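# Drape a patch cord over two cable-manager fingers

## Task

Lay the patch cord across both fingers of the cable manager so it rests behind their tips, with no part of the cord sagging more than a little below the level of its plugs. The cord must stay there by itself once the robot lets go, and it must be completely still when the result is checked. At no point may the cord be driven into the solid body of a manager finger, a plug boot or the switch face. Finish by opening the grippers and pulling the arms away.

## Robot and tools

Robot: two 6-joint arms with parallel grippers, named left_arm and right_arm. The names are labels only and do not refer to sides of any picture. In the shared scene frame the origin sits on the table surface midway between the arms, +x points out over the table, +z points up, and left_arm is on the +y side. left_arm's root is at (-0.022, +0.267, 0) m and right_arm's at (-0.007, -0.306, 0) m, both turned only slightly about z.

execute_actions is the only tool that moves anything. Its argument actions is a list holding at most one item. An empty list ({"actions": []}) changes nothing and just reports the current state. An item with rows and an optional steps (1 to 15, default 15) is a motion. Each step lasts 1/30 s, each row is used for one step, and the final row is reused if steps outnumber rows. An item with only steps (up to 300) is a pause counted from the previous result. The optional pictures flag (true/false) decides whether camera images come back; by default they do.

Every row is one flat list of exactly 14 numbers covering both arms, even when only one arm should move: left_arm's waist, shoulder, elbow, wrist pitch, wrist yaw, wrist roll, gripper opening, then the same seven for right_arm. The six joint values are absolute target angles in radians, in the same form the Joint positions line prints them, not offsets. Stated ranges per arm: waist -2.880 to 2.880, shoulder 0.000 to 3.142, elbow 0.000 to 3.019, wrist pitch -1.693 to 1.571, wrist yaw -1.571 to 1.571, wrist roll -2.094 to 2.094. The true stops can differ by up to 0.019 rad either way. A row is rejected outright, sending nothing, if a target exceeds a range end by more than 0.019 rad and lies further out than the joint's last reported angle. Targets past a real stop are clipped to it and may produce a "joint sent to its limit" line, which can refer to an earlier motion; missing that line does not prove there is more travel. The opening is a scale value from -1 (shut) to +1 (wide open, about 0.094 m between pads); it is an absolute setting, not a change.

Motion is speed-limited. Each step, the command passed to a joint is kept within a set margin of its measured angle (waist 0.264, shoulder 0.32, elbow 0.276, wrist pitch 0.33, wrist yaw 0.186, wrist roll 0.522 rad), and if the targets would carry the gripper more than 70 mm from where it is, all of that arm's targets are pulled back proportionally. Distant targets therefore take several calls. Between calls the arms keep heading for the last row sent until everything has nearly stopped, or until a step is HELD; afterwards only a new motion moves them on, though fingers already opening or closing finish their travel.

Result lines: left_arm: … | right_arm: … gives each gripper's point between the finger pads (end_effector_position, metres, roughly 1 cm behind the fingertips) and its orientation as end_effector_quat_wxyz, both in the scene frame; reported positions drift from reality more at long reach. The gripper's fingers point along its +z and close along its y. Joint positions and Joint velocities list, per arm, the six joints (rad, rad/s) followed by the pad gap (m, m/s). grip_measured is the measured opening on the command scale; each gripper may read up to about 1 mm off, consistently. To hold something, command about 0.03 below grip_measured for a firm grip, less for a light one; very thin parts get less force. "joint command not followed" means a clearance check altered or blocked some joint targets; HELD marks steps whose row, in whole or part, was not delivered. Joint torque readings are the drives' total output, offset and noisy, not a clean contact sensor. A MOTOR HOT line warns that a holding motor is heating; at 100 °C that arm goes limp and falls (OVER-TEMPERATURE FAULT), so avoid long heavy holds.

Cameras: cam_head_left, cam_head_right, cam_high, cam_low (672x504) and fisheye cam_left_wrist, cam_right_wrist (504x504), returned in that order. Calibrations are given in OpenCV form with world-to-camera transforms; they are approximate. zoom_image takes camera and region [x0, y0, x1, y1] in that camera's pixels (origin top-left, at most 504 by 504) and returns an enlarged view of the latest image. read_manual returns only URDF licence text and moves nothing. finished_scene takes scene, the number of the scene being ended; it is final and reports whether the goal was met.

Things to avoid: pushing the cord into the manager fingers, plug boots or switch face; dropping or knocking anything off the table; letting the arms collide or press on each other; slamming or shoving hard. Something may occasionally nudge loose items. Before ending, release the cord, move both grippers clear, and confirm the cord has settled and sits unsupported over both fingers.

Each tool is called after "Emit:" as name(argument=value, ...) on one line, values as JSON.

## Session

Emit:
execute_actions(actions=[])

Scene clock: 0.00 s of 5233.50 s.
left_arm: end_effector_position=(+0.3318, +0.4388, +0.3134) grip_measured=+1.000 end_effector_quat_wxyz=(+0.218, -0.442, +0.740, +0.457) | right_arm: end_effector_position=(+0.5013, -0.1497, +0.3134) grip_measured=+1.000 end_effector_quat_wxyz=(+0.210, -0.239, +0.887, +0.335)
Joint positions: left_arm=[ 0.037  1.319  1.205 -1.515 -1.062 -1.049  0.094] | right_arm=[-0.093  1.506  1.474 -1.169 -0.742 -0.301  0.094]
Joint velocities: left_arm=[-0.015 -0.024 -0.007  0.002 -0.022 -0.051  0.   ] | right_arm=[-0.005  0.005 -0.007  0.017 -0.022 -0.022  0.   ]
Joint torques (N m, as the arm reports them, + toward a larger angle): no reading
camera_calibration (this result's frames):
cam_left_wrist: T_world_to_cam=[[0.852758, -0.189586, -0.486683, -0.0469727], [-0.367526, -0.879882, -0.301217, 0.608995], [-0.371118, 0.435734, -0.820005, 0.312205], [0, 0, 0, 1]] pos_world=[0.379743, 0.3909, 0.416589]
cam_right_wrist: T_world_to_cam=[[0.572524, -0.663691, -0.481385, -0.236935], [-0.767332, -0.640574, -0.0294422, 0.303561], [-0.288822, 0.386238, -0.876015, 0.60063], [0, 0, 0, 1]] pos_world=[0.542058, -0.194785, 0.421042]

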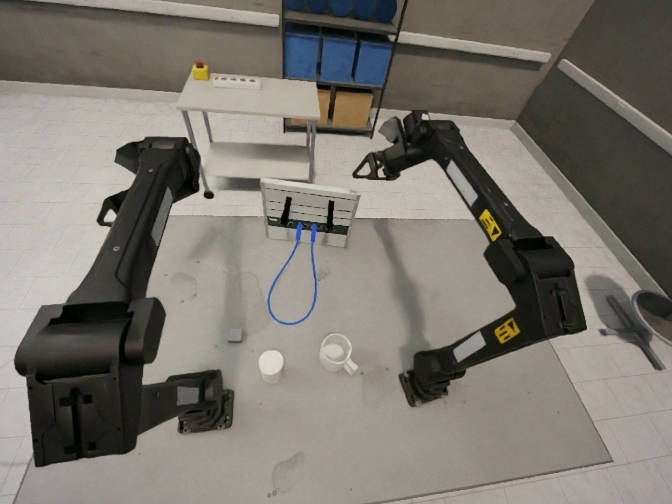

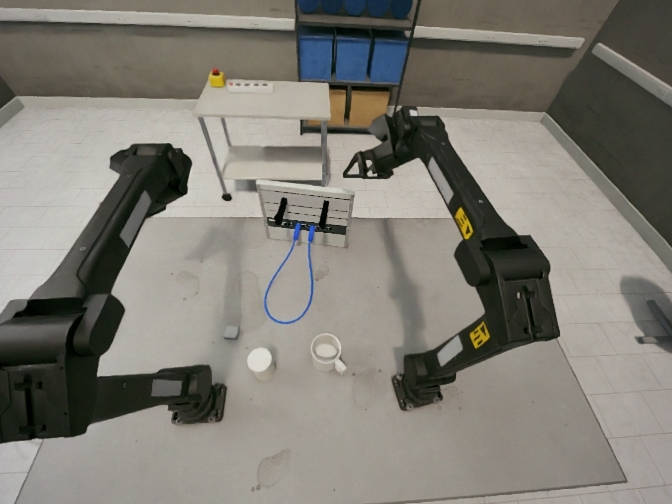

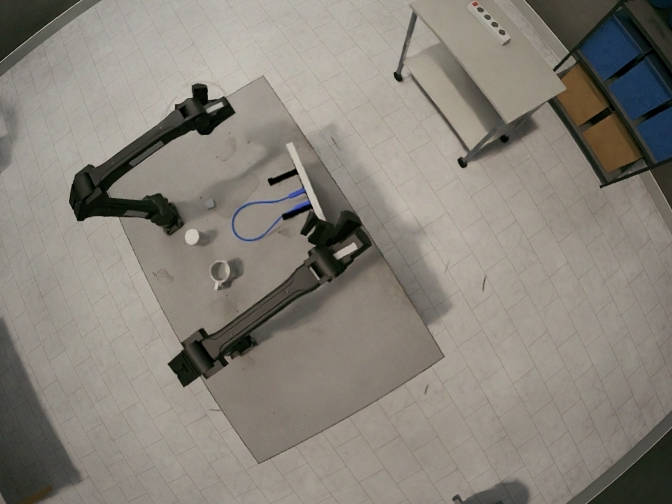

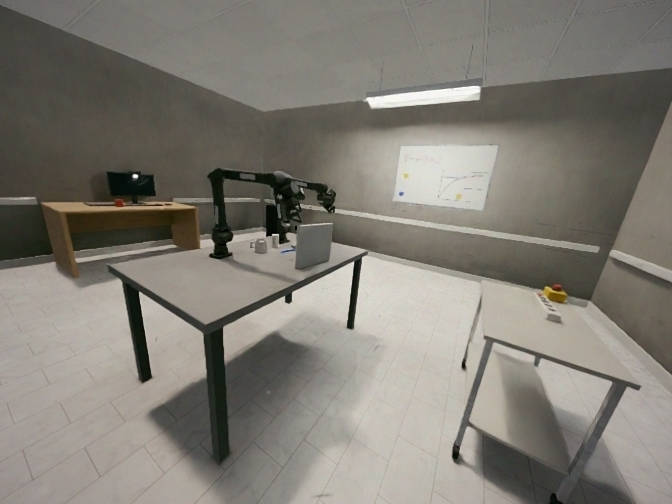

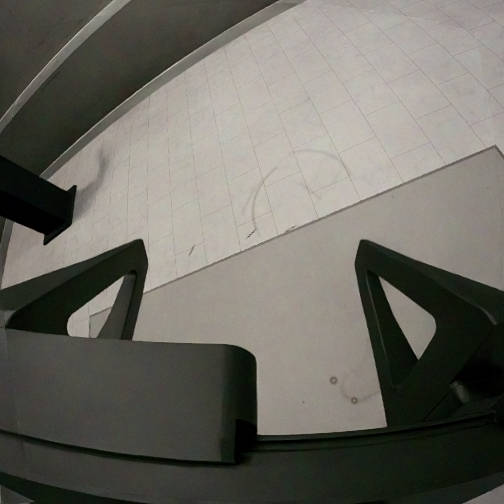

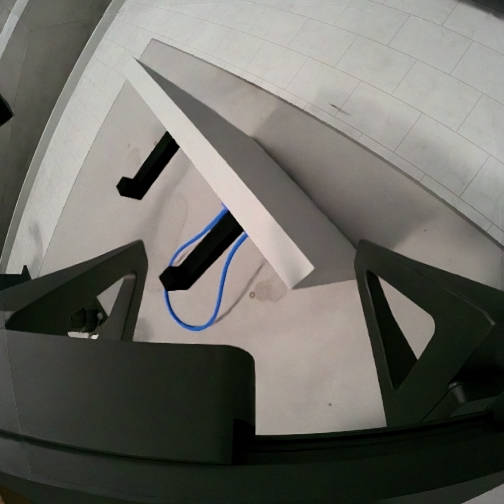

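Emit:
execute_actions(actions=[{"rows":[[-0.786,1.275,0.85,-1.1,0,0.81,0.3,-0.7,1.4,1.474,-1.169,-0.742,-0.301,1]],"steps":15}], pictures=false)

Emit:
execute_actions(actions=[{"steps":15}], pictures=false)

Emit:
execute_actions(actions=[{"rows":[[-0.786,1.275,0.71,-0.99,0,0.81,0.3,-0.7,1.4,1.474,-1.169,-0.742,-0.301,1]],"steps":15}], pictures=false)

Emit:
execute_actions(actions=[{"steps":20}])

Emit:
zoom_image(camera="cam_head_left", region=[220, 160, 420, 340])

Scene clock: 15.60 s of 5233.50 s.
left_arm: end_effector_position=(+0.2647, +0.0944, +0.1136) grip_measured=+0.302 end_effector_quat_wxyz=(+0.043, +0.215, +0.973, +0.072) | right_arm: end_effector_position=(+0.4895, -0.4645, +0.3407) grip_measured=+1.000 end_effector_quat_wxyz=(+0.323, +0.029, +0.914, +0.244)
Joint positions: left_arm=[-0.651  1.282  0.862 -1.128 -0.166 -0.189  0.061] | right_arm=[-0.704  1.45   1.474 -1.169 -0.74  -0.301  0.094]
Joint velocities: left_arm=[-1.753  0.005 -0.007  0.237  2.117  2.425 -0.001] | right_arm=[-1.07  -0.142  0.012 -0.002  0.066  0.037  0.   ]
Joint torques (N m, as the arm reports them, + toward a larger angle): left_arm=[ 0.2  -8.01  7.68  0.58 -0.33  0.11] | right_arm=[  6.72 -16.69  10.86   1.52  -0.57   0.03]
Steps of this call (steps 1 to 90: nothing new was sent; then 12.10 s passed at rest; steps 91 to 105: all 15 steps of this action). Readings (joint positions):
91: left_arm=[0.029 1.313 1.187 -1.480 -1.025 -1.010] | right_arm=[-0.102 1.504 1.474 -1.169 -0.744 -0.301]
92: left_arm=[0.011 1.299 1.152 -1.424 -0.980 -0.964] | right_arm=[-0.118 1.502 1.474 -1.169 -0.745 -0.301]
94: left_arm=[-0.052 1.280 1.067 -1.332 -0.889 -0.875] | right_arm=[-0.180 1.493 1.474 -1.169 -0.745 -0.301]
98: left_arm=[-0.232 1.279 0.926 -1.208 -0.660 -0.658] | right_arm=[-0.358 1.474 1.474 -1.169 -0.745 -0.301]
105: the state above

Scene clock: 16.10 s of 5233.50 s.
left_arm: end_effector_position=(+0.2173, +0.0331, +0.1092) grip_measured=+0.302 end_effector_quat_wxyz=(+0.016, +0.689, +0.725, -0.001) | right_arm: end_effector_position=(+0.4839, -0.4552, +0.3590) grip_measured=+1.000 end_effector_quat_wxyz=(+0.337, +0.017, +0.911, +0.237)
Joint positions: left_arm=[-0.797  1.282  0.856 -1.113  0.002  0.747  0.061] | right_arm=[-0.694  1.412  1.474 -1.169 -0.741 -0.301  0.094]
Joint velocities: left_arm=[ 0.005  0.015  0.012 -0.002  0.051  0.315 -0.   ] | right_arm=[ 0.005 -0.015  0.002 -0.007  0.037  0.022  0.   ]
Joint torques (N m, as the arm reports them, + toward a larger angle): left_arm=[ 0.8  -7.88  7.98  0.94 -0.07  0.13] | right_arm=[ -0.04 -12.87  10.94   1.43  -0.49   0.04]
Steps of this call (steps 1 to 15: the robot went on to your last target). Readings (joint positions):
1: left_arm=[-0.709 1.282 0.862 -1.120 -0.073 -0.091] | right_arm=[-0.734 1.445 1.474 -1.169 -0.739 -0.301]
2: left_arm=[-0.759 1.282 0.862 -1.115 -0.025 0.009] | right_arm=[-0.751 1.440 1.474 -1.169 -0.738 -0.301]
4: left_arm=[-0.817 1.282 0.862 -1.113 0.000 0.211] | right_arm=[-0.753 1.428 1.474 -1.169 -0.738 -0.301]
8: left_arm=[-0.810 1.282 0.857 -1.113 0.002 0.549] | right_arm=[-0.711 1.414 1.474 -1.169 -0.740 -0.301]
15: the state above

Scene clock: 16.60 s of 5233.50 s.
left_arm: end_effector_position=(+0.1876, +0.0621, +0.0576) grip_measured=+0.302 end_effector_quat_wxyz=(-0.007, +0.706, +0.708, -0.001) | right_arm: end_effector_position=(+0.4839, -0.4552, +0.3590) grip_measured=+1.000 end_effector_quat_wxyz=(+0.337, +0.017, +0.911, +0.237)
Joint positions: left_arm=[-0.797  1.277  0.697 -1.004  0.002  0.796  0.061] | right_arm=[-0.694  1.412  1.474 -1.169 -0.741 -0.301  0.094]
Joint velocities: left_arm=[ 0.005 -0.005 -0.007  0.002  0.007  0.037 -0.   ] | right_arm=[-0.015 -0.024 -0.007  0.002 -0.051 -0.051  0.   ]
Joint torques (N m, as the arm reports them, + toward a larger angle): left_arm=[ 0.64 -7.28  8.43  0.7  -0.06  0.11] | right_arm=[  0.02 -13.33  10.86   1.43  -0.47   0.  ]
Steps of this call (steps 1 to 15: all 15 steps of this action). Readings (joint positions):
1: left_arm=[-0.797 1.279 0.837 -1.083 0.002 0.757] | right_arm=[-0.694 1.412 1.474 -1.169 -0.741 -0.301]
2: left_arm=[-0.797 1.271 0.805 -1.042 0.002 0.764] | right_arm=[-0.694 1.412 1.474 -1.169 -0.741 -0.301]
4: left_arm=[-0.797 1.267 0.741 -1.016 0.002 0.776] | right_arm=[-0.694 1.412 1.474 -1.169 -0.741 -0.301]
8: left_arm=[-0.797 1.277 0.697 -1.015 0.002 0.790] | right_arm=[-0.694 1.412 1.474 -1.169 -0.741 -0.301]
15: the state above

Scene clock: 17.27 s of 5233.50 s.
left_arm: end_effector_position=(+0.1876, +0.0621, +0.0576) grip_measured=+0.302 end_effector_quat_wxyz=(-0.007, +0.707, +0.707, -0.001) | right_arm: end_effector_position=(+0.4839, -0.4552, +0.3590) grip_measured=+1.000 end_effector_quat_wxyz=(+0.337, +0.017, +0.911, +0.237)
Joint positions: left_arm=[-0.797  1.277  0.697 -1.004  0.002  0.798  0.061] | right_arm=[-0.694  1.412  1.474 -1.169 -0.741 -0.301  0.094]
Joint velocities: left_arm=[ 0.005 -0.005 -0.002 -0.002 -0.022 -0.051 -0.   ] | right_arm=[ 0.005 -0.005 -0.007  0.012  0.022  0.007  0.   ]
Joint torques (N m, as the arm reports them, + toward a larger angle): left_arm=[ 0.67 -7.13  8.93  0.86 -0.06  0.1 ] | right_arm=[  0.34 -13.94  10.73   1.59  -0.52   0.02]
Steps of this call (steps 1 to 15: the robot went on to your last target; steps 16 to 20: nothing new was sent). Readings (joint positions):
1: left_arm=[-0.797 1.277 0.697 -1.004 0.002 0.797] | right_arm=[-0.694 1.412 1.474 -1.169 -0.741 -0.301]
2: left_arm=[-0.797 1.277 0.697 -1.004 0.002 0.797] | right_arm=[-0.694 1.412 1.474 -1.169 -0.741 -0.301]
4: left_arm=[-0.797 1.277 0.697 -1.004 0.002 0.797] | right_arm=[-0.694 1.412 1.474 -1.169 -0.741 -0.301]
8: left_arm=[-0.797 1.277 0.697 -1.004 0.002 0.798] | right_arm=[-0.694 1.412 1.474 -1.169 -0.741 -0.301]
20: the state above
All arms were judged still, so your last target was given up. Only a new action makes them travel on or press farther. Fingers that are still opening or closing keep moving.
camera_calibration (this result's frames):
cam_left_wrist: T_world_to_cam=[[-0.999965, 0.000736157, 0.00829923, 0.187369], [0.00553267, 0.803441, 0.595358, -0.0786318], [-0.00622966, 0.595384, -0.803417, 0.133719], [0, 0, 0, 1]] pos_world=[0.18863, -0.0165758, 0.152691]
cam_right_wrist: T_world_to_cam=[[0.13348, -0.892582, -0.430673, -0.317717], [-0.989684, -0.0972281, -0.105229, 0.478018], [0.0520518, 0.440276, -0.896352, 0.620462], [0, 0, 0, 1]] pos_world=[0.483199, -0.510287, 0.469621]

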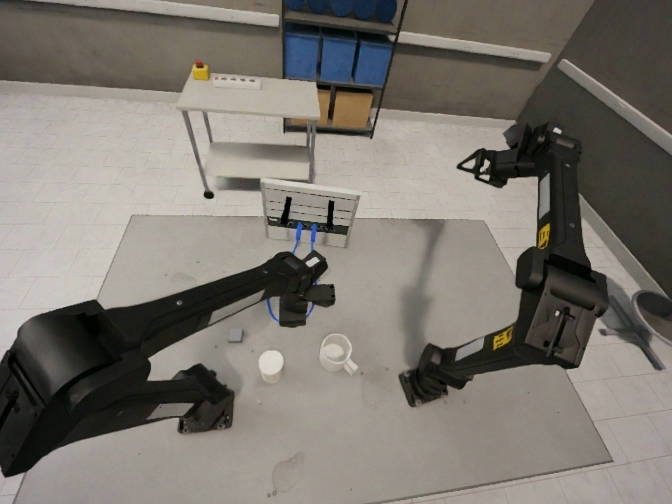

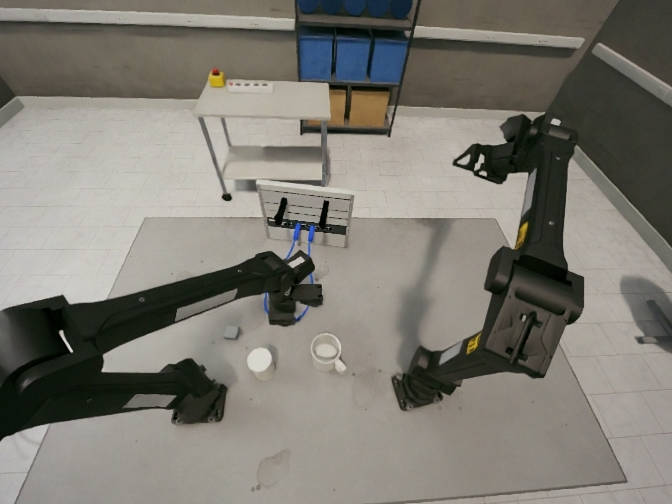

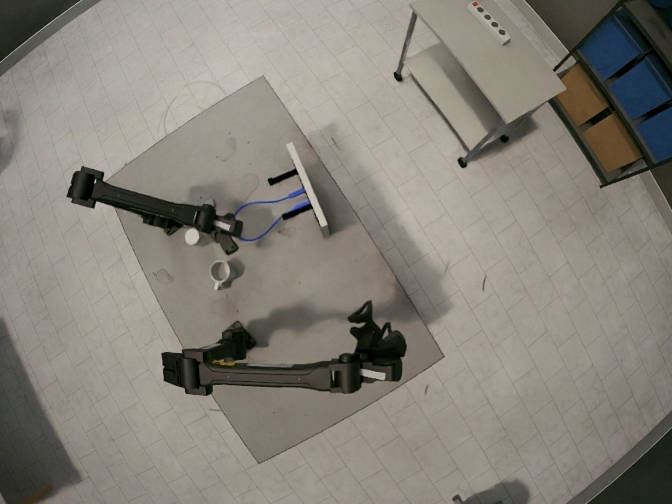

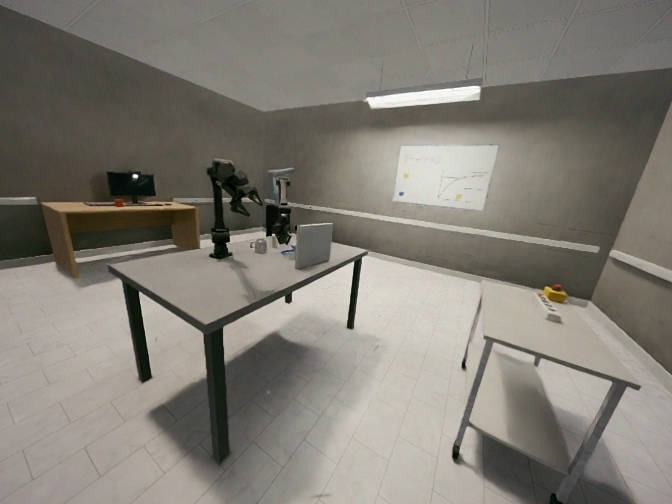

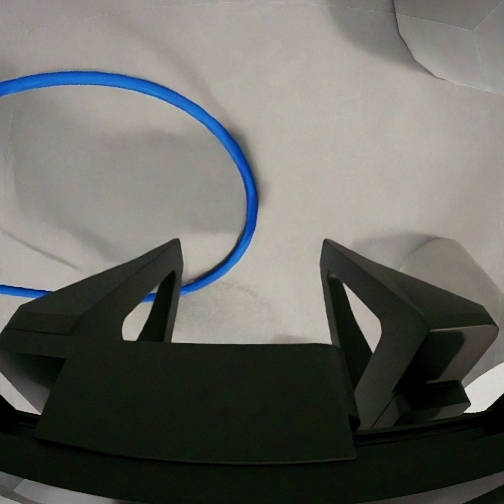

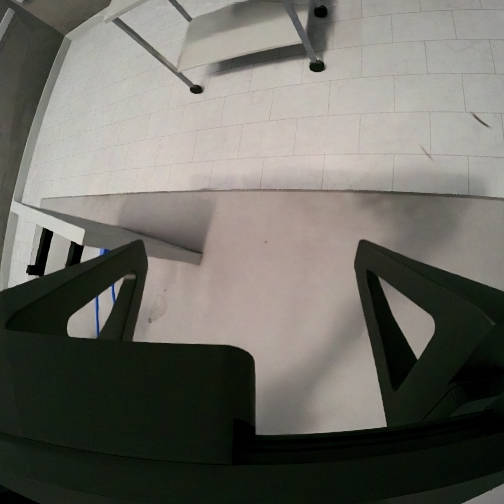

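Region (220, 160, 420, 340) of cam_head_left's 672x504 image, scaled by 2.520, with more detail than that image has; it fills the top 454 rows of this view, and the rest is white.

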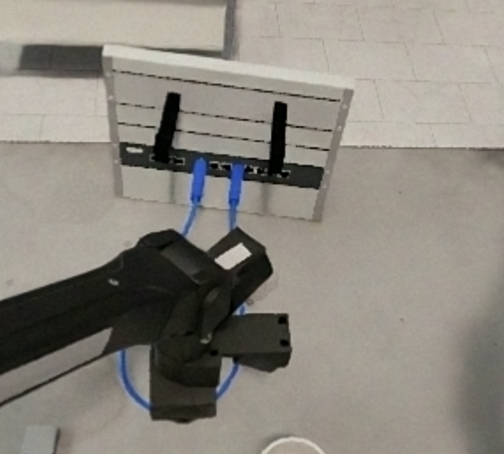

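Emit:
execute_actions(actions=[{"rows":[[-0.76,1.33,0.655,-0.89,0,0.96,0.3,-0.7,1.4,1.474,-1.169,-0.742,-0.301,1]],"steps":10}], pictures=false)

Emit:
execute_actions(actions=[{"rows":[[-0.76,1.38,0.61,-0.787,0,0.96,0.3,-0.7,1.4,1.474,-1.169,-0.742,-0.301,1]],"steps":15}], pictures=false)

Emit:
execute_actions(actions=[{"steps":15}])

Scene clock: 32.33 s of 5233.50 s.
left_arm: end_effector_position=(+0.1929, +0.0674, +0.0303) grip_measured=+0.302 end_effector_quat_wxyz=(-0.005, +0.744, +0.668, -0.001) | right_arm: end_effector_position=(+0.4839, -0.4552, +0.3590) grip_measured=+1.000 end_effector_quat_wxyz=(+0.337, +0.017, +0.911, +0.237)
Joint positions: left_arm=[-0.771  1.33   0.656 -0.908  0.002  0.932  0.061] | right_arm=[-0.694  1.412  1.474 -1.169 -0.741 -0.301  0.094]
Joint velocities: left_arm=[-0.005 -0.015 -0.002  0.027 -0.007  0.051 -0.001] | right_arm=[ 0.005  0.005 -0.017 -0.002 -0.095 -0.037  0.   ]
Joint torques (N m, as the arm reports them, + toward a larger angle): left_arm=[ 0.42 -7.68  7.14  0.69 -0.03  0.1 ] | right_arm=[ -0.46 -13.85  10.64   1.32  -0.46   0.02]
Steps of this call (steps 1 to 90: nothing new was sent; then 11.73 s passed at rest; steps 91 to 100: all 10 steps of this action). Readings (joint positions):
91: left_arm=[-0.795 1.279 0.691 -0.983 0.002 0.823] | right_arm=[-0.694 1.412 1.474 -1.169 -0.741 -0.301]
92: left_arm=[-0.790 1.285 0.683 -0.951 0.002 0.849] | right_arm=[-0.694 1.412 1.474 -1.169 -0.741 -0.301]
94: left_arm=[-0.780 1.306 0.670 -0.918 0.002 0.884] | right_arm=[-0.694 1.412 1.474 -1.169 -0.741 -0.301]
98: left_arm=[-0.771 1.330 0.657 -0.908 0.002 0.922] | right_arm=[-0.694 1.412 1.474 -1.169 -0.741 -0.301]
100: the state above

Scene clock: 32.83 s of 5233.50 s.
left_arm: end_effector_position=(+0.1911, +0.0691, +0.0038) grip_measured=+0.302 end_effector_quat_wxyz=(-0.000, +0.749, +0.662, -0.001) | right_arm: end_effector_position=(+0.4839, -0.4552, +0.3590) grip_measured=+1.000 end_effector_quat_wxyz=(+0.337, +0.017, +0.911, +0.237)
Joint positions: left_arm=[-0.771  1.38   0.611 -0.802  0.002  0.947  0.061] | right_arm=[-0.694  1.412  1.474 -1.169 -0.741 -0.301  0.094]
Joint velocities: left_arm=[-0.015 -0.015 -0.007 -0.002  0.007 -0.051 -0.   ] | right_arm=[-0.005 -0.015 -0.027 -0.002 -0.022  0.022  0.   ]
Joint torques (N m, as the arm reports them, + toward a larger angle): left_arm=[ 0.78 -7.18  6.63  0.9  -0.06  0.06] | right_arm=[ -0.59 -14.15  10.81   1.46  -0.51  -0.01]
Steps of this call (steps 1 to 15: all 15 steps of this action). Readings (joint positions):
1: left_arm=[-0.771 1.333 0.650 -0.883 0.002 0.935] | right_arm=[-0.694 1.412 1.474 -1.169 -0.741 -0.301]
2: left_arm=[-0.771 1.338 0.641 -0.849 0.002 0.937] | right_arm=[-0.694 1.412 1.474 -1.169 -0.741 -0.301]
4: left_arm=[-0.771 1.357 0.625 -0.816 0.002 0.941] | right_arm=[-0.694 1.412 1.474 -1.169 -0.741 -0.301]
8: left_arm=[-0.771 1.379 0.611 -0.806 0.002 0.945] | right_arm=[-0.694 1.412 1.474 -1.169 -0.741 -0.301]
15: the state above

Scene clock: 33.33 s of 5233.50 s.
left_arm: end_effector_position=(+0.1911, +0.0691, +0.0038) grip_measured=+0.302 end_effector_quat_wxyz=(-0.000, +0.750, +0.662, -0.001) | right_arm: end_effector_position=(+0.4839, -0.4552, +0.3590) grip_measured=+1.000 end_effector_quat_wxyz=(+0.337, +0.017, +0.911, +0.237)
Joint positions: left_arm=[-0.771  1.38   0.611 -0.802  0.002  0.948  0.061] | right_arm=[-0.694  1.412  1.474 -1.169 -0.741 -0.301  0.094]
Joint velocities: left_arm=[-0.015  0.024  0.007  0.002 -0.066 -0.022  0.   ] | right_arm=[-0.005  0.005 -0.022 -0.012 -0.022  0.037  0.   ]
Joint torques (N m, as the arm reports them, + toward a larger angle): left_arm=[ 0.65 -7.41  6.85  0.84 -0.06  0.13] | right_arm=[ -0.25 -13.64  10.84   1.35  -0.48   0.03]
Steps of this call (steps 1 to 15: the robot went on to your last target). Readings (joint positions):
1: left_arm=[-0.771 1.380 0.611 -0.802 0.002 0.948] | right_arm=[-0.694 1.412 1.474 -1.169 -0.741 -0.301]
2: left_arm=[-0.771 1.380 0.611 -0.802 0.002 0.948] | right_arm=[-0.694 1.412 1.474 -1.169 -0.741 -0.301]
4: left_arm=[-0.771 1.380 0.611 -0.802 0.002 0.948] | right_arm=[-0.694 1.412 1.474 -1.169 -0.741 -0.301]
8: left_arm=[-0.771 1.380 0.611 -0.802 0.002 0.948] | right_arm=[-0.694 1.412 1.474 -1.169 -0.741 -0.301]
15: the state above
All arms were judged still, so your last target was given up. Only a new action makes them travel on or press farther. Fingers that are still opening or closing keep moving.
camera_calibration (this result's frames):
cam_left_wrist: T_world_to_cam=[[-0.992181, 0.124803, -0.00116957, 0.181245], [0.100275, 0.80269, 0.587906, -0.0702685], [0.0743115, 0.583192, -0.808928, 0.0717966], [0, 0, 0, 1]] pos_world=[0.181539, -0.00808738, 0.0996015]
cam_right_wrist: T_world_to_cam=[[0.13348, -0.892582, -0.430673, -0.317717], [-0.989684, -0.0972281, -0.105229, 0.478018], [0.0520518, 0.440276, -0.896352, 0.620462], [0, 0, 0, 1]] pos_world=[0.483199, -0.510287, 0.469621]

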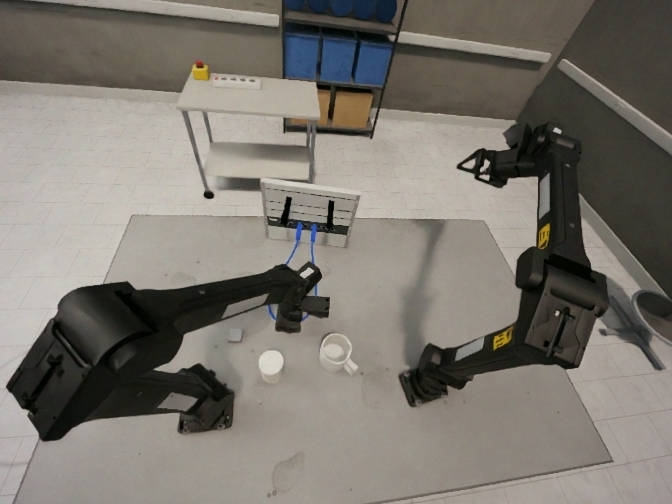

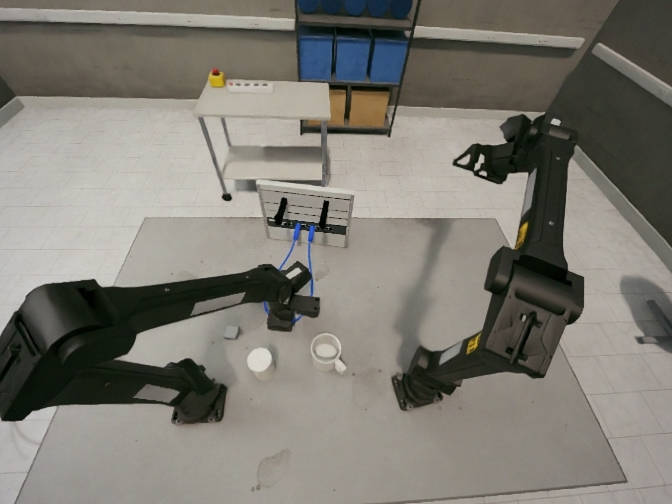

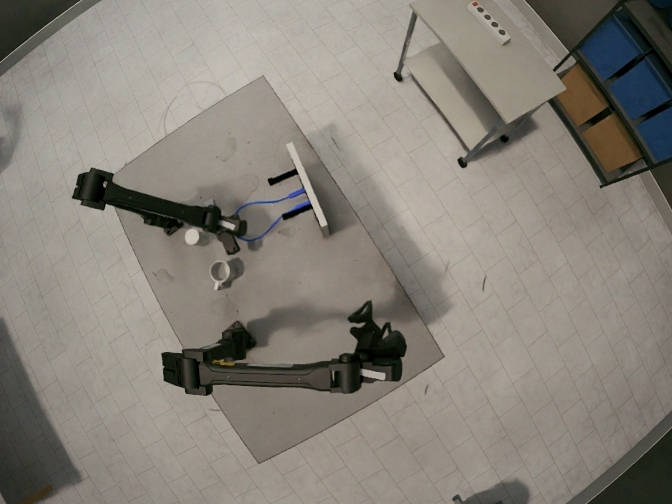

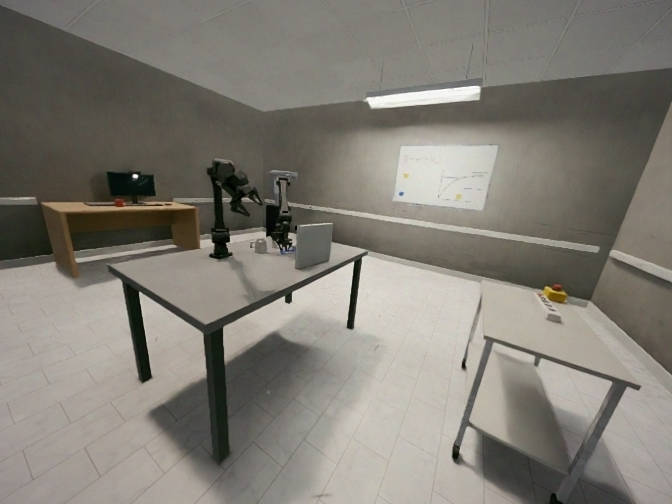

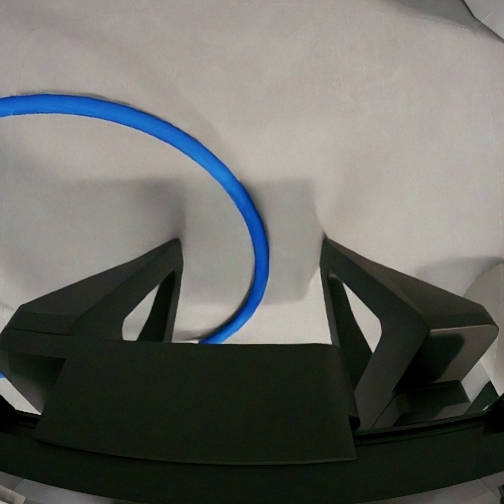

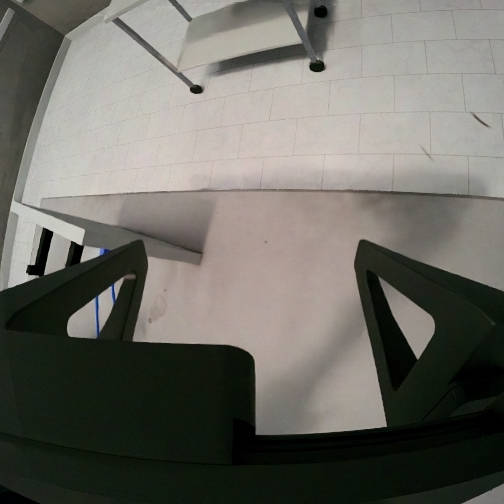

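Emit:
execute_actions(actions=[{"rows":[[-0.76,1.38,0.61,-0.787,0,0.96,-0.95,-0.7,1.4,1.474,-1.169,-0.742,-0.301,1]],"steps":15}], pictures=false)

Emit:
execute_actions(actions=[{"rows":[[-0.76,1.39,0.78,-0.93,0,0.93,-0.95,-0.7,1.4,1.474,-1.169,-0.742,-0.301,1],[-0.76,1.39,0.78,-0.93,0,0.93,-0.95,-0.7,1.4,1.474,-1.169,-0.742,-0.301,1],[-0.76,1.39,0.78,-0.93,0,0.93,-0.95,-0.7,1.4,1.474,-1.169,-0.742,-0.301,1],[-0.76,1.39,0.78,-0.93,0,0.93,-0.95,-0.7,1.4,1.474,-1.169,-0.742,-0.301,1],[-0.76,1.39,0.78,-0.93,0,0.93,-0.95,-0.7,1.4,1.474,-1.169,-0.742,-0.301,1],[-0.76,1.41,0.94,-1.07,0,0.9,-0.95,-0.7,1.4,1.474,-1.169,-0.742,-0.301,1],[-0.76,1.41,0.94,-1.07,0,0.9,-0.95,-0.7,1.4,1.474,-1.169,-0.742,-0.301,1],[-0.76,1.41,0.94,-1.07,0,0.9,-0.95,-0.7,1.4,1.474,-1.169,-0.742,-0.301,1],[-0.76,1.41,0.94,-1.07,0,0.9,-0.95,-0.7,1.4,1.474,-1.169,-0.742,-0.301,1],[-0.76,1.41,0.94,-1.07,0,0.9,-0.95,-0.7,1.4,1.474,-1.169,-0.742,-0.301,1],[-0.76,1.435,1.10,-1.198,0,0.85,-0.95,-0.7,1.4,1.474,-1.169,-0.742,-0.301,1]],"steps":15}], pictures=false)

Emit:
execute_actions(actions=[{"rows":[[-0.74,1.48,1.27,-1.33,0,0.7,-0.95,-0.7,1.4,1.474,-1.169,-0.742,-0.301,1],[-0.74,1.48,1.27,-1.33,0,0.7,-0.95,-0.7,1.4,1.474,-1.169,-0.742,-0.301,1],[-0.74,1.48,1.27,-1.33,0,0.7,-0.95,-0.7,1.4,1.474,-1.169,-0.742,-0.301,1],[-0.74,1.48,1.27,-1.33,0,0.7,-0.95,-0.7,1.4,1.474,-1.169,-0.742,-0.301,1],[-0.74,1.48,1.27,-1.33,0,0.7,-0.95,-0.7,1.4,1.474,-1.169,-0.742,-0.301,1],[-0.73,1.54,1.46,-1.46,0,0.5,-0.95,-0.7,1.4,1.474,-1.169,-0.742,-0.301,1],[-0.73,1.54,1.46,-1.46,0,0.5,-0.95,-0.7,1.4,1.474,-1.169,-0.742,-0.301,1],[-0.73,1.54,1.46,-1.46,0,0.5,-0.95,-0.7,1.4,1.474,-1.169,-0.742,-0.301,1],[-0.73,1.54,1.46,-1.46,0,0.5,-0.95,-0.7,1.4,1.474,-1.169,-0.742,-0.301,1],[-0.73,1.54,1.46,-1.46,0,0.5,-0.95,-0.7,1.4,1.474,-1.169,-0.742,-0.301,1],[-0.735,1.625,1.675,-1.60,0,0.25,-0.95,-0.7,1.4,1.474,-1.169,-0.742,-0.301,1]],"steps":15}], pictures=false)

Emit:
execute_actions(actions=[{"steps":40}])

Emit:
zoom_image(camera="cam_head_right", region=[200, 140, 440, 340])

Scene clock: 63.37 s of 5233.50 s.
left_arm: end_effector_position=(+0.1911, +0.0691, +0.0038) grip_measured=-0.925 end_effector_quat_wxyz=(-0.000, +0.750, +0.662, -0.001) | right_arm: end_effector_position=(+0.4839, -0.4552, +0.3590) grip_measured=+1.000 end_effector_quat_wxyz=(+0.337, +0.017, +0.911, +0.237)
Joint positions: left_arm=[-0.771  1.38   0.611 -0.802  0.002  0.948  0.004] | right_arm=[-0.694  1.412  1.474 -1.169 -0.741 -0.301  0.094]
Joint velocities: left_arm=[-0.005 -0.015  0.022 -0.017  0.007 -0.037 -0.001] | right_arm=[-0.005  0.005  0.012  0.002 -0.051  0.022  0.   ]
Joint torques (N m, as the arm reports them, + toward a larger angle): left_arm=[ 0.6  -7.31  6.84  0.95 -0.06  0.11] | right_arm=[ -0.2  -13.11  10.83   1.3   -0.43   0.02]
Steps of this call (steps 1 to 90: nothing new was sent; then 26.53 s passed at rest; steps 91 to 105: all 15 steps of this action). Readings (joint positions):
91: left_arm=[-0.771 1.380 0.611 -0.802 0.002 0.948] | right_arm=[-0.694 1.412 1.474 -1.169 -0.741 -0.301]
92: left_arm=[-0.771 1.380 0.611 -0.802 0.002 0.948] | right_arm=[-0.694 1.412 1.474 -1.169 -0.741 -0.301]
94: left_arm=[-0.771 1.380 0.611 -0.802 0.002 0.948] | right_arm=[-0.694 1.412 1.474 -1.169 -0.741 -0.301]
98: left_arm=[-0.771 1.380 0.611 -0.802 0.002 0.948] | right_arm=[-0.694 1.412 1.474 -1.169 -0.741 -0.301]
105: the state above

Scene clock: 63.87 s of 5233.50 s.
left_arm: end_effector_position=(+0.2720, -0.0059, +0.1346) grip_measured=-0.925 end_effector_quat_wxyz=(+0.021, +0.727, +0.686, +0.000) | right_arm: end_effector_position=(+0.4839, -0.4552, +0.3590) grip_measured=+1.000 end_effector_quat_wxyz=(+0.337, +0.017, +0.911, +0.237)
Joint positions: left_arm=[-0.771  1.424  1.063 -1.168  0.002  0.882  0.004] | right_arm=[-0.694  1.412  1.474 -1.169 -0.741 -0.301  0.094]
Joint velocities: left_arm=[-0.005 -0.015  0.466 -0.125 -0.007 -0.242  0.   ] | right_arm=[-0.005 -0.005  0.022  0.002 -0.007  0.066  0.   ]
Joint torques (N m, as the arm reports them, + toward a larger angle): left_arm=[ 0.84 -9.12  9.05 -0.2  -0.08 -0.06] | right_arm=[ -0.17 -13.29  10.83   1.54  -0.52   0.  ]
Steps of this call (steps 1 to 15: all 15 steps of this action). Readings (joint positions):
1: left_arm=[-0.771 1.381 0.625 -0.832 0.002 0.947] | right_arm=[-0.694 1.412 1.474 -1.169 -0.741 -0.301]
2: left_arm=[-0.771 1.386 0.650 -0.873 0.002 0.947] | right_arm=[-0.694 1.412 1.474 -1.169 -0.741 -0.301]
4: left_arm=[-0.771 1.389 0.704 -0.906 0.002 0.945] | right_arm=[-0.694 1.412 1.474 -1.169 -0.741 -0.301]
8: left_arm=[-0.771 1.402 0.841 -1.018 0.002 0.930] | right_arm=[-0.694 1.412 1.474 -1.169 -0.741 -0.301]
15: the state above

Scene clock: 64.37 s of 5233.50 s.
left_arm: end_effector_position=(+0.3495, -0.0586, +0.2693) grip_measured=-0.925 end_effector_quat_wxyz=(+0.014, +0.520, +0.854, -0.003) | right_arm: end_effector_position=(+0.4839, -0.4552, +0.3590) grip_measured=+1.000 end_effector_quat_wxyz=(+0.337, +0.017, +0.911, +0.237)
Joint positions: left_arm=[-0.743  1.612  1.635 -1.566  0.002  0.374  0.004] | right_arm=[-0.694  1.412  1.474 -1.169 -0.741 -0.301  0.094]
Joint velocities: left_arm=[-0.015  0.122  0.471 -0.095 -0.022 -0.799 -0.   ] | right_arm=[-0.005 -0.015  0.002  0.007 -0.007 -0.007  0.   ]
Joint torques (N m, as the arm reports them, + toward a larger angle): left_arm=[  0.81 -13.73   9.6   -0.45  -0.09  -0.02] | right_arm=[ -0.32 -13.6   10.87   1.55  -0.5    0.03]
Steps of this call (steps 1 to 15: all 15 steps of this action). Readings (joint positions):
1: left_arm=[-0.770 1.429 1.096 -1.206 0.002 0.853] | right_arm=[-0.694 1.412 1.474 -1.169 -0.741 -0.301]
2: left_arm=[-0.768 1.443 1.137 -1.256 0.002 0.825] | right_arm=[-0.694 1.412 1.474 -1.169 -0.741 -0.301]
4: left_arm=[-0.762 1.463 1.208 -1.295 0.002 0.784] | right_arm=[-0.694 1.412 1.474 -1.169 -0.741 -0.301]
8: left_arm=[-0.748 1.512 1.359 -1.414 0.002 0.648] | right_arm=[-0.694 1.412 1.474 -1.169 -0.741 -0.301]
15: the state above

Scene clock: 65.70 s of 5233.50 s.
left_arm: end_effector_position=(+0.3476, -0.0569, +0.2721) grip_measured=-0.925 end_effector_quat_wxyz=(+0.007, +0.471, +0.882, -0.003) | right_arm: end_effector_position=(+0.4839, -0.4552, +0.3590) grip_measured=+1.000 end_effector_quat_wxyz=(+0.337, +0.017, +0.911, +0.237)
Joint positions: left_arm=[-0.743  1.614  1.646 -1.587  0.002  0.262  0.004] | right_arm=[-0.694  1.412  1.474 -1.169 -0.741 -0.301  0.094]
Joint velocities: left_arm=[-0.005  0.005  0.007  0.002  0.022  0.007 -0.001] | right_arm=[ 0.005 -0.005 -0.002 -0.002 -0.051 -0.022  0.   ]
Joint torques (N m, as the arm reports them, + toward a larger angle): left_arm=[  0.44 -12.58  11.33  -0.06  -0.11  -0.07] | right_arm=[ -0.31 -13.45  10.74   1.26  -0.43   0.01]
Steps of this call (steps 1 to 30: the robot went on to your last target; steps 31 to 40: nothing new was sent). Readings (joint positions):
1: left_arm=[-0.743 1.613 1.644 -1.569 0.002 0.351] | right_arm=[-0.694 1.412 1.474 -1.169 -0.741 -0.301]
2: left_arm=[-0.743 1.613 1.646 -1.574 0.002 0.333] | right_arm=[-0.694 1.412 1.474 -1.169 -0.741 -0.301]
4: left_arm=[-0.743 1.613 1.646 -1.583 0.002 0.307] | right_arm=[-0.694 1.412 1.474 -1.169 -0.741 -0.301]
8: left_arm=[-0.743 1.614 1.646 -1.587 0.002 0.280] | right_arm=[-0.694 1.412 1.474 -1.169 -0.741 -0.301]
40: the state above
All arms were judged still, so your last target was given up. Only a new action makes them travel on or press farther. Fingers that are still opening or closing keep moving.
camera_calibration (this result's frames):
cam_left_wrist: T_world_to_cam=[[-0.831259, -0.555866, -0.00464933, 0.258827], [-0.45628, 0.677511, 0.576877, 0.046771], [-0.317516, 0.481655, -0.816818, 0.483251], [0, 0, 0, 1]] pos_world=[0.389933, -0.120575, 0.368951]
cam_right_wrist: T_world_to_cam=[[0.13348, -0.892582, -0.430673, -0.317717], [-0.989684, -0.0972281, -0.105229, 0.478018], [0.0520518, 0.440276, -0.896352, 0.620462], [0, 0, 0, 1]] pos_world=[0.483199, -0.510287, 0.469621]

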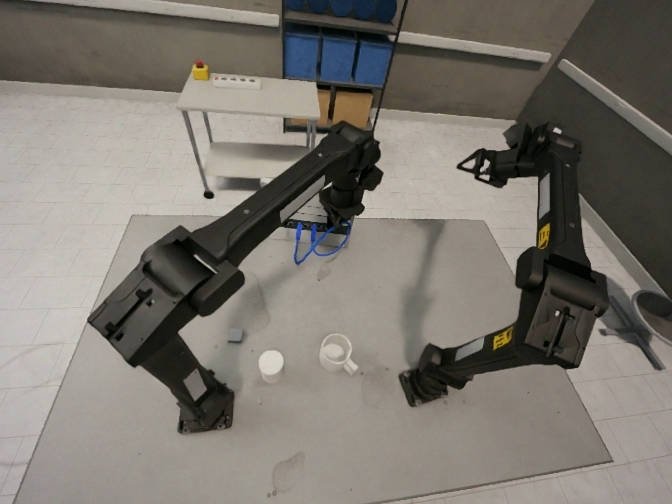

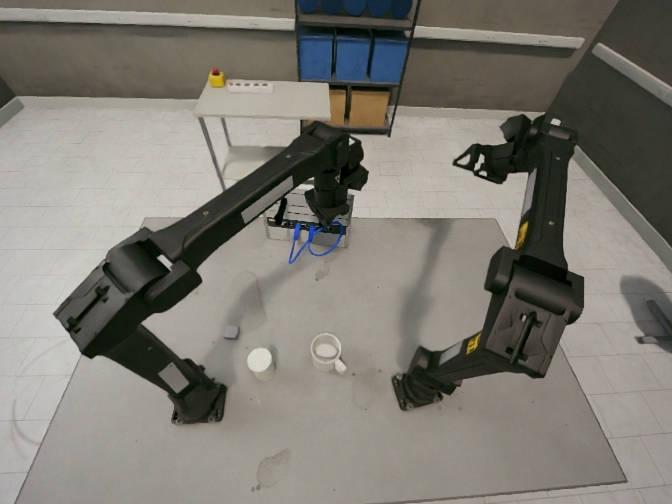

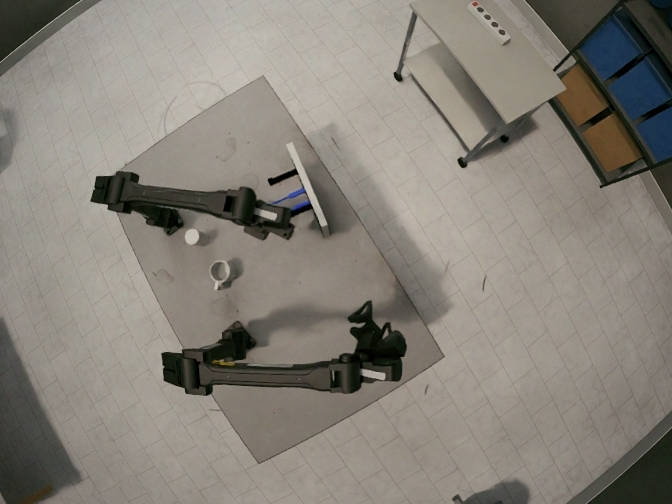

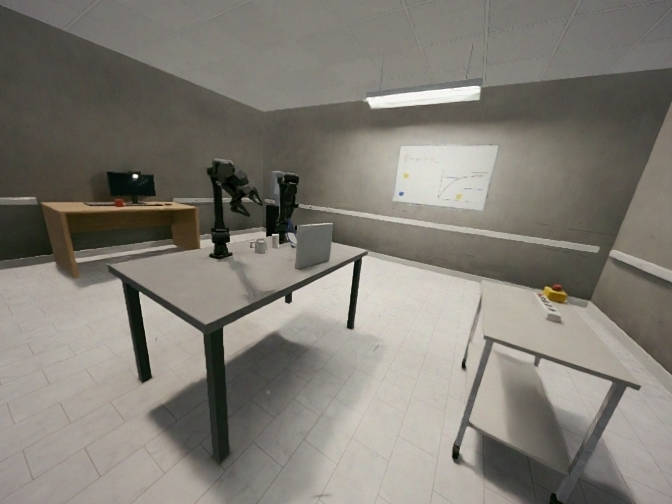

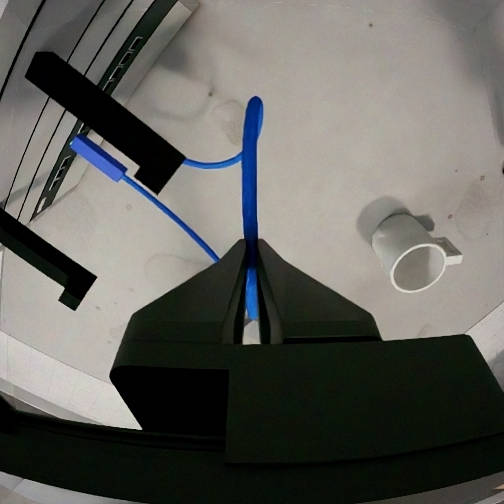

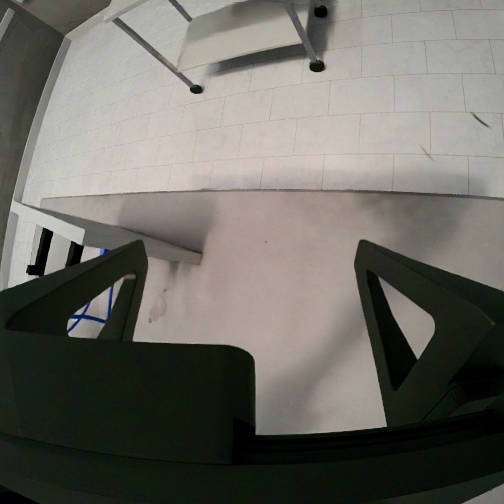

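Region (200, 140, 440, 340) of cam_head_right's 672x504 image, scaled by 2.100, with more detail than that image has.

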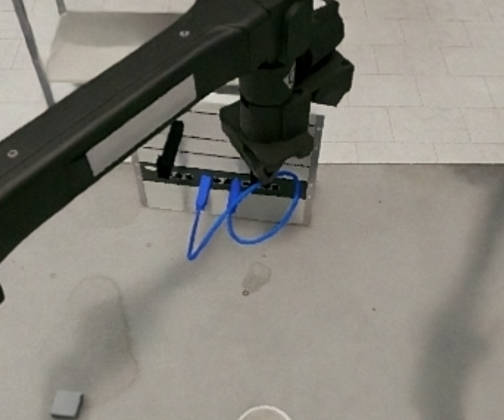

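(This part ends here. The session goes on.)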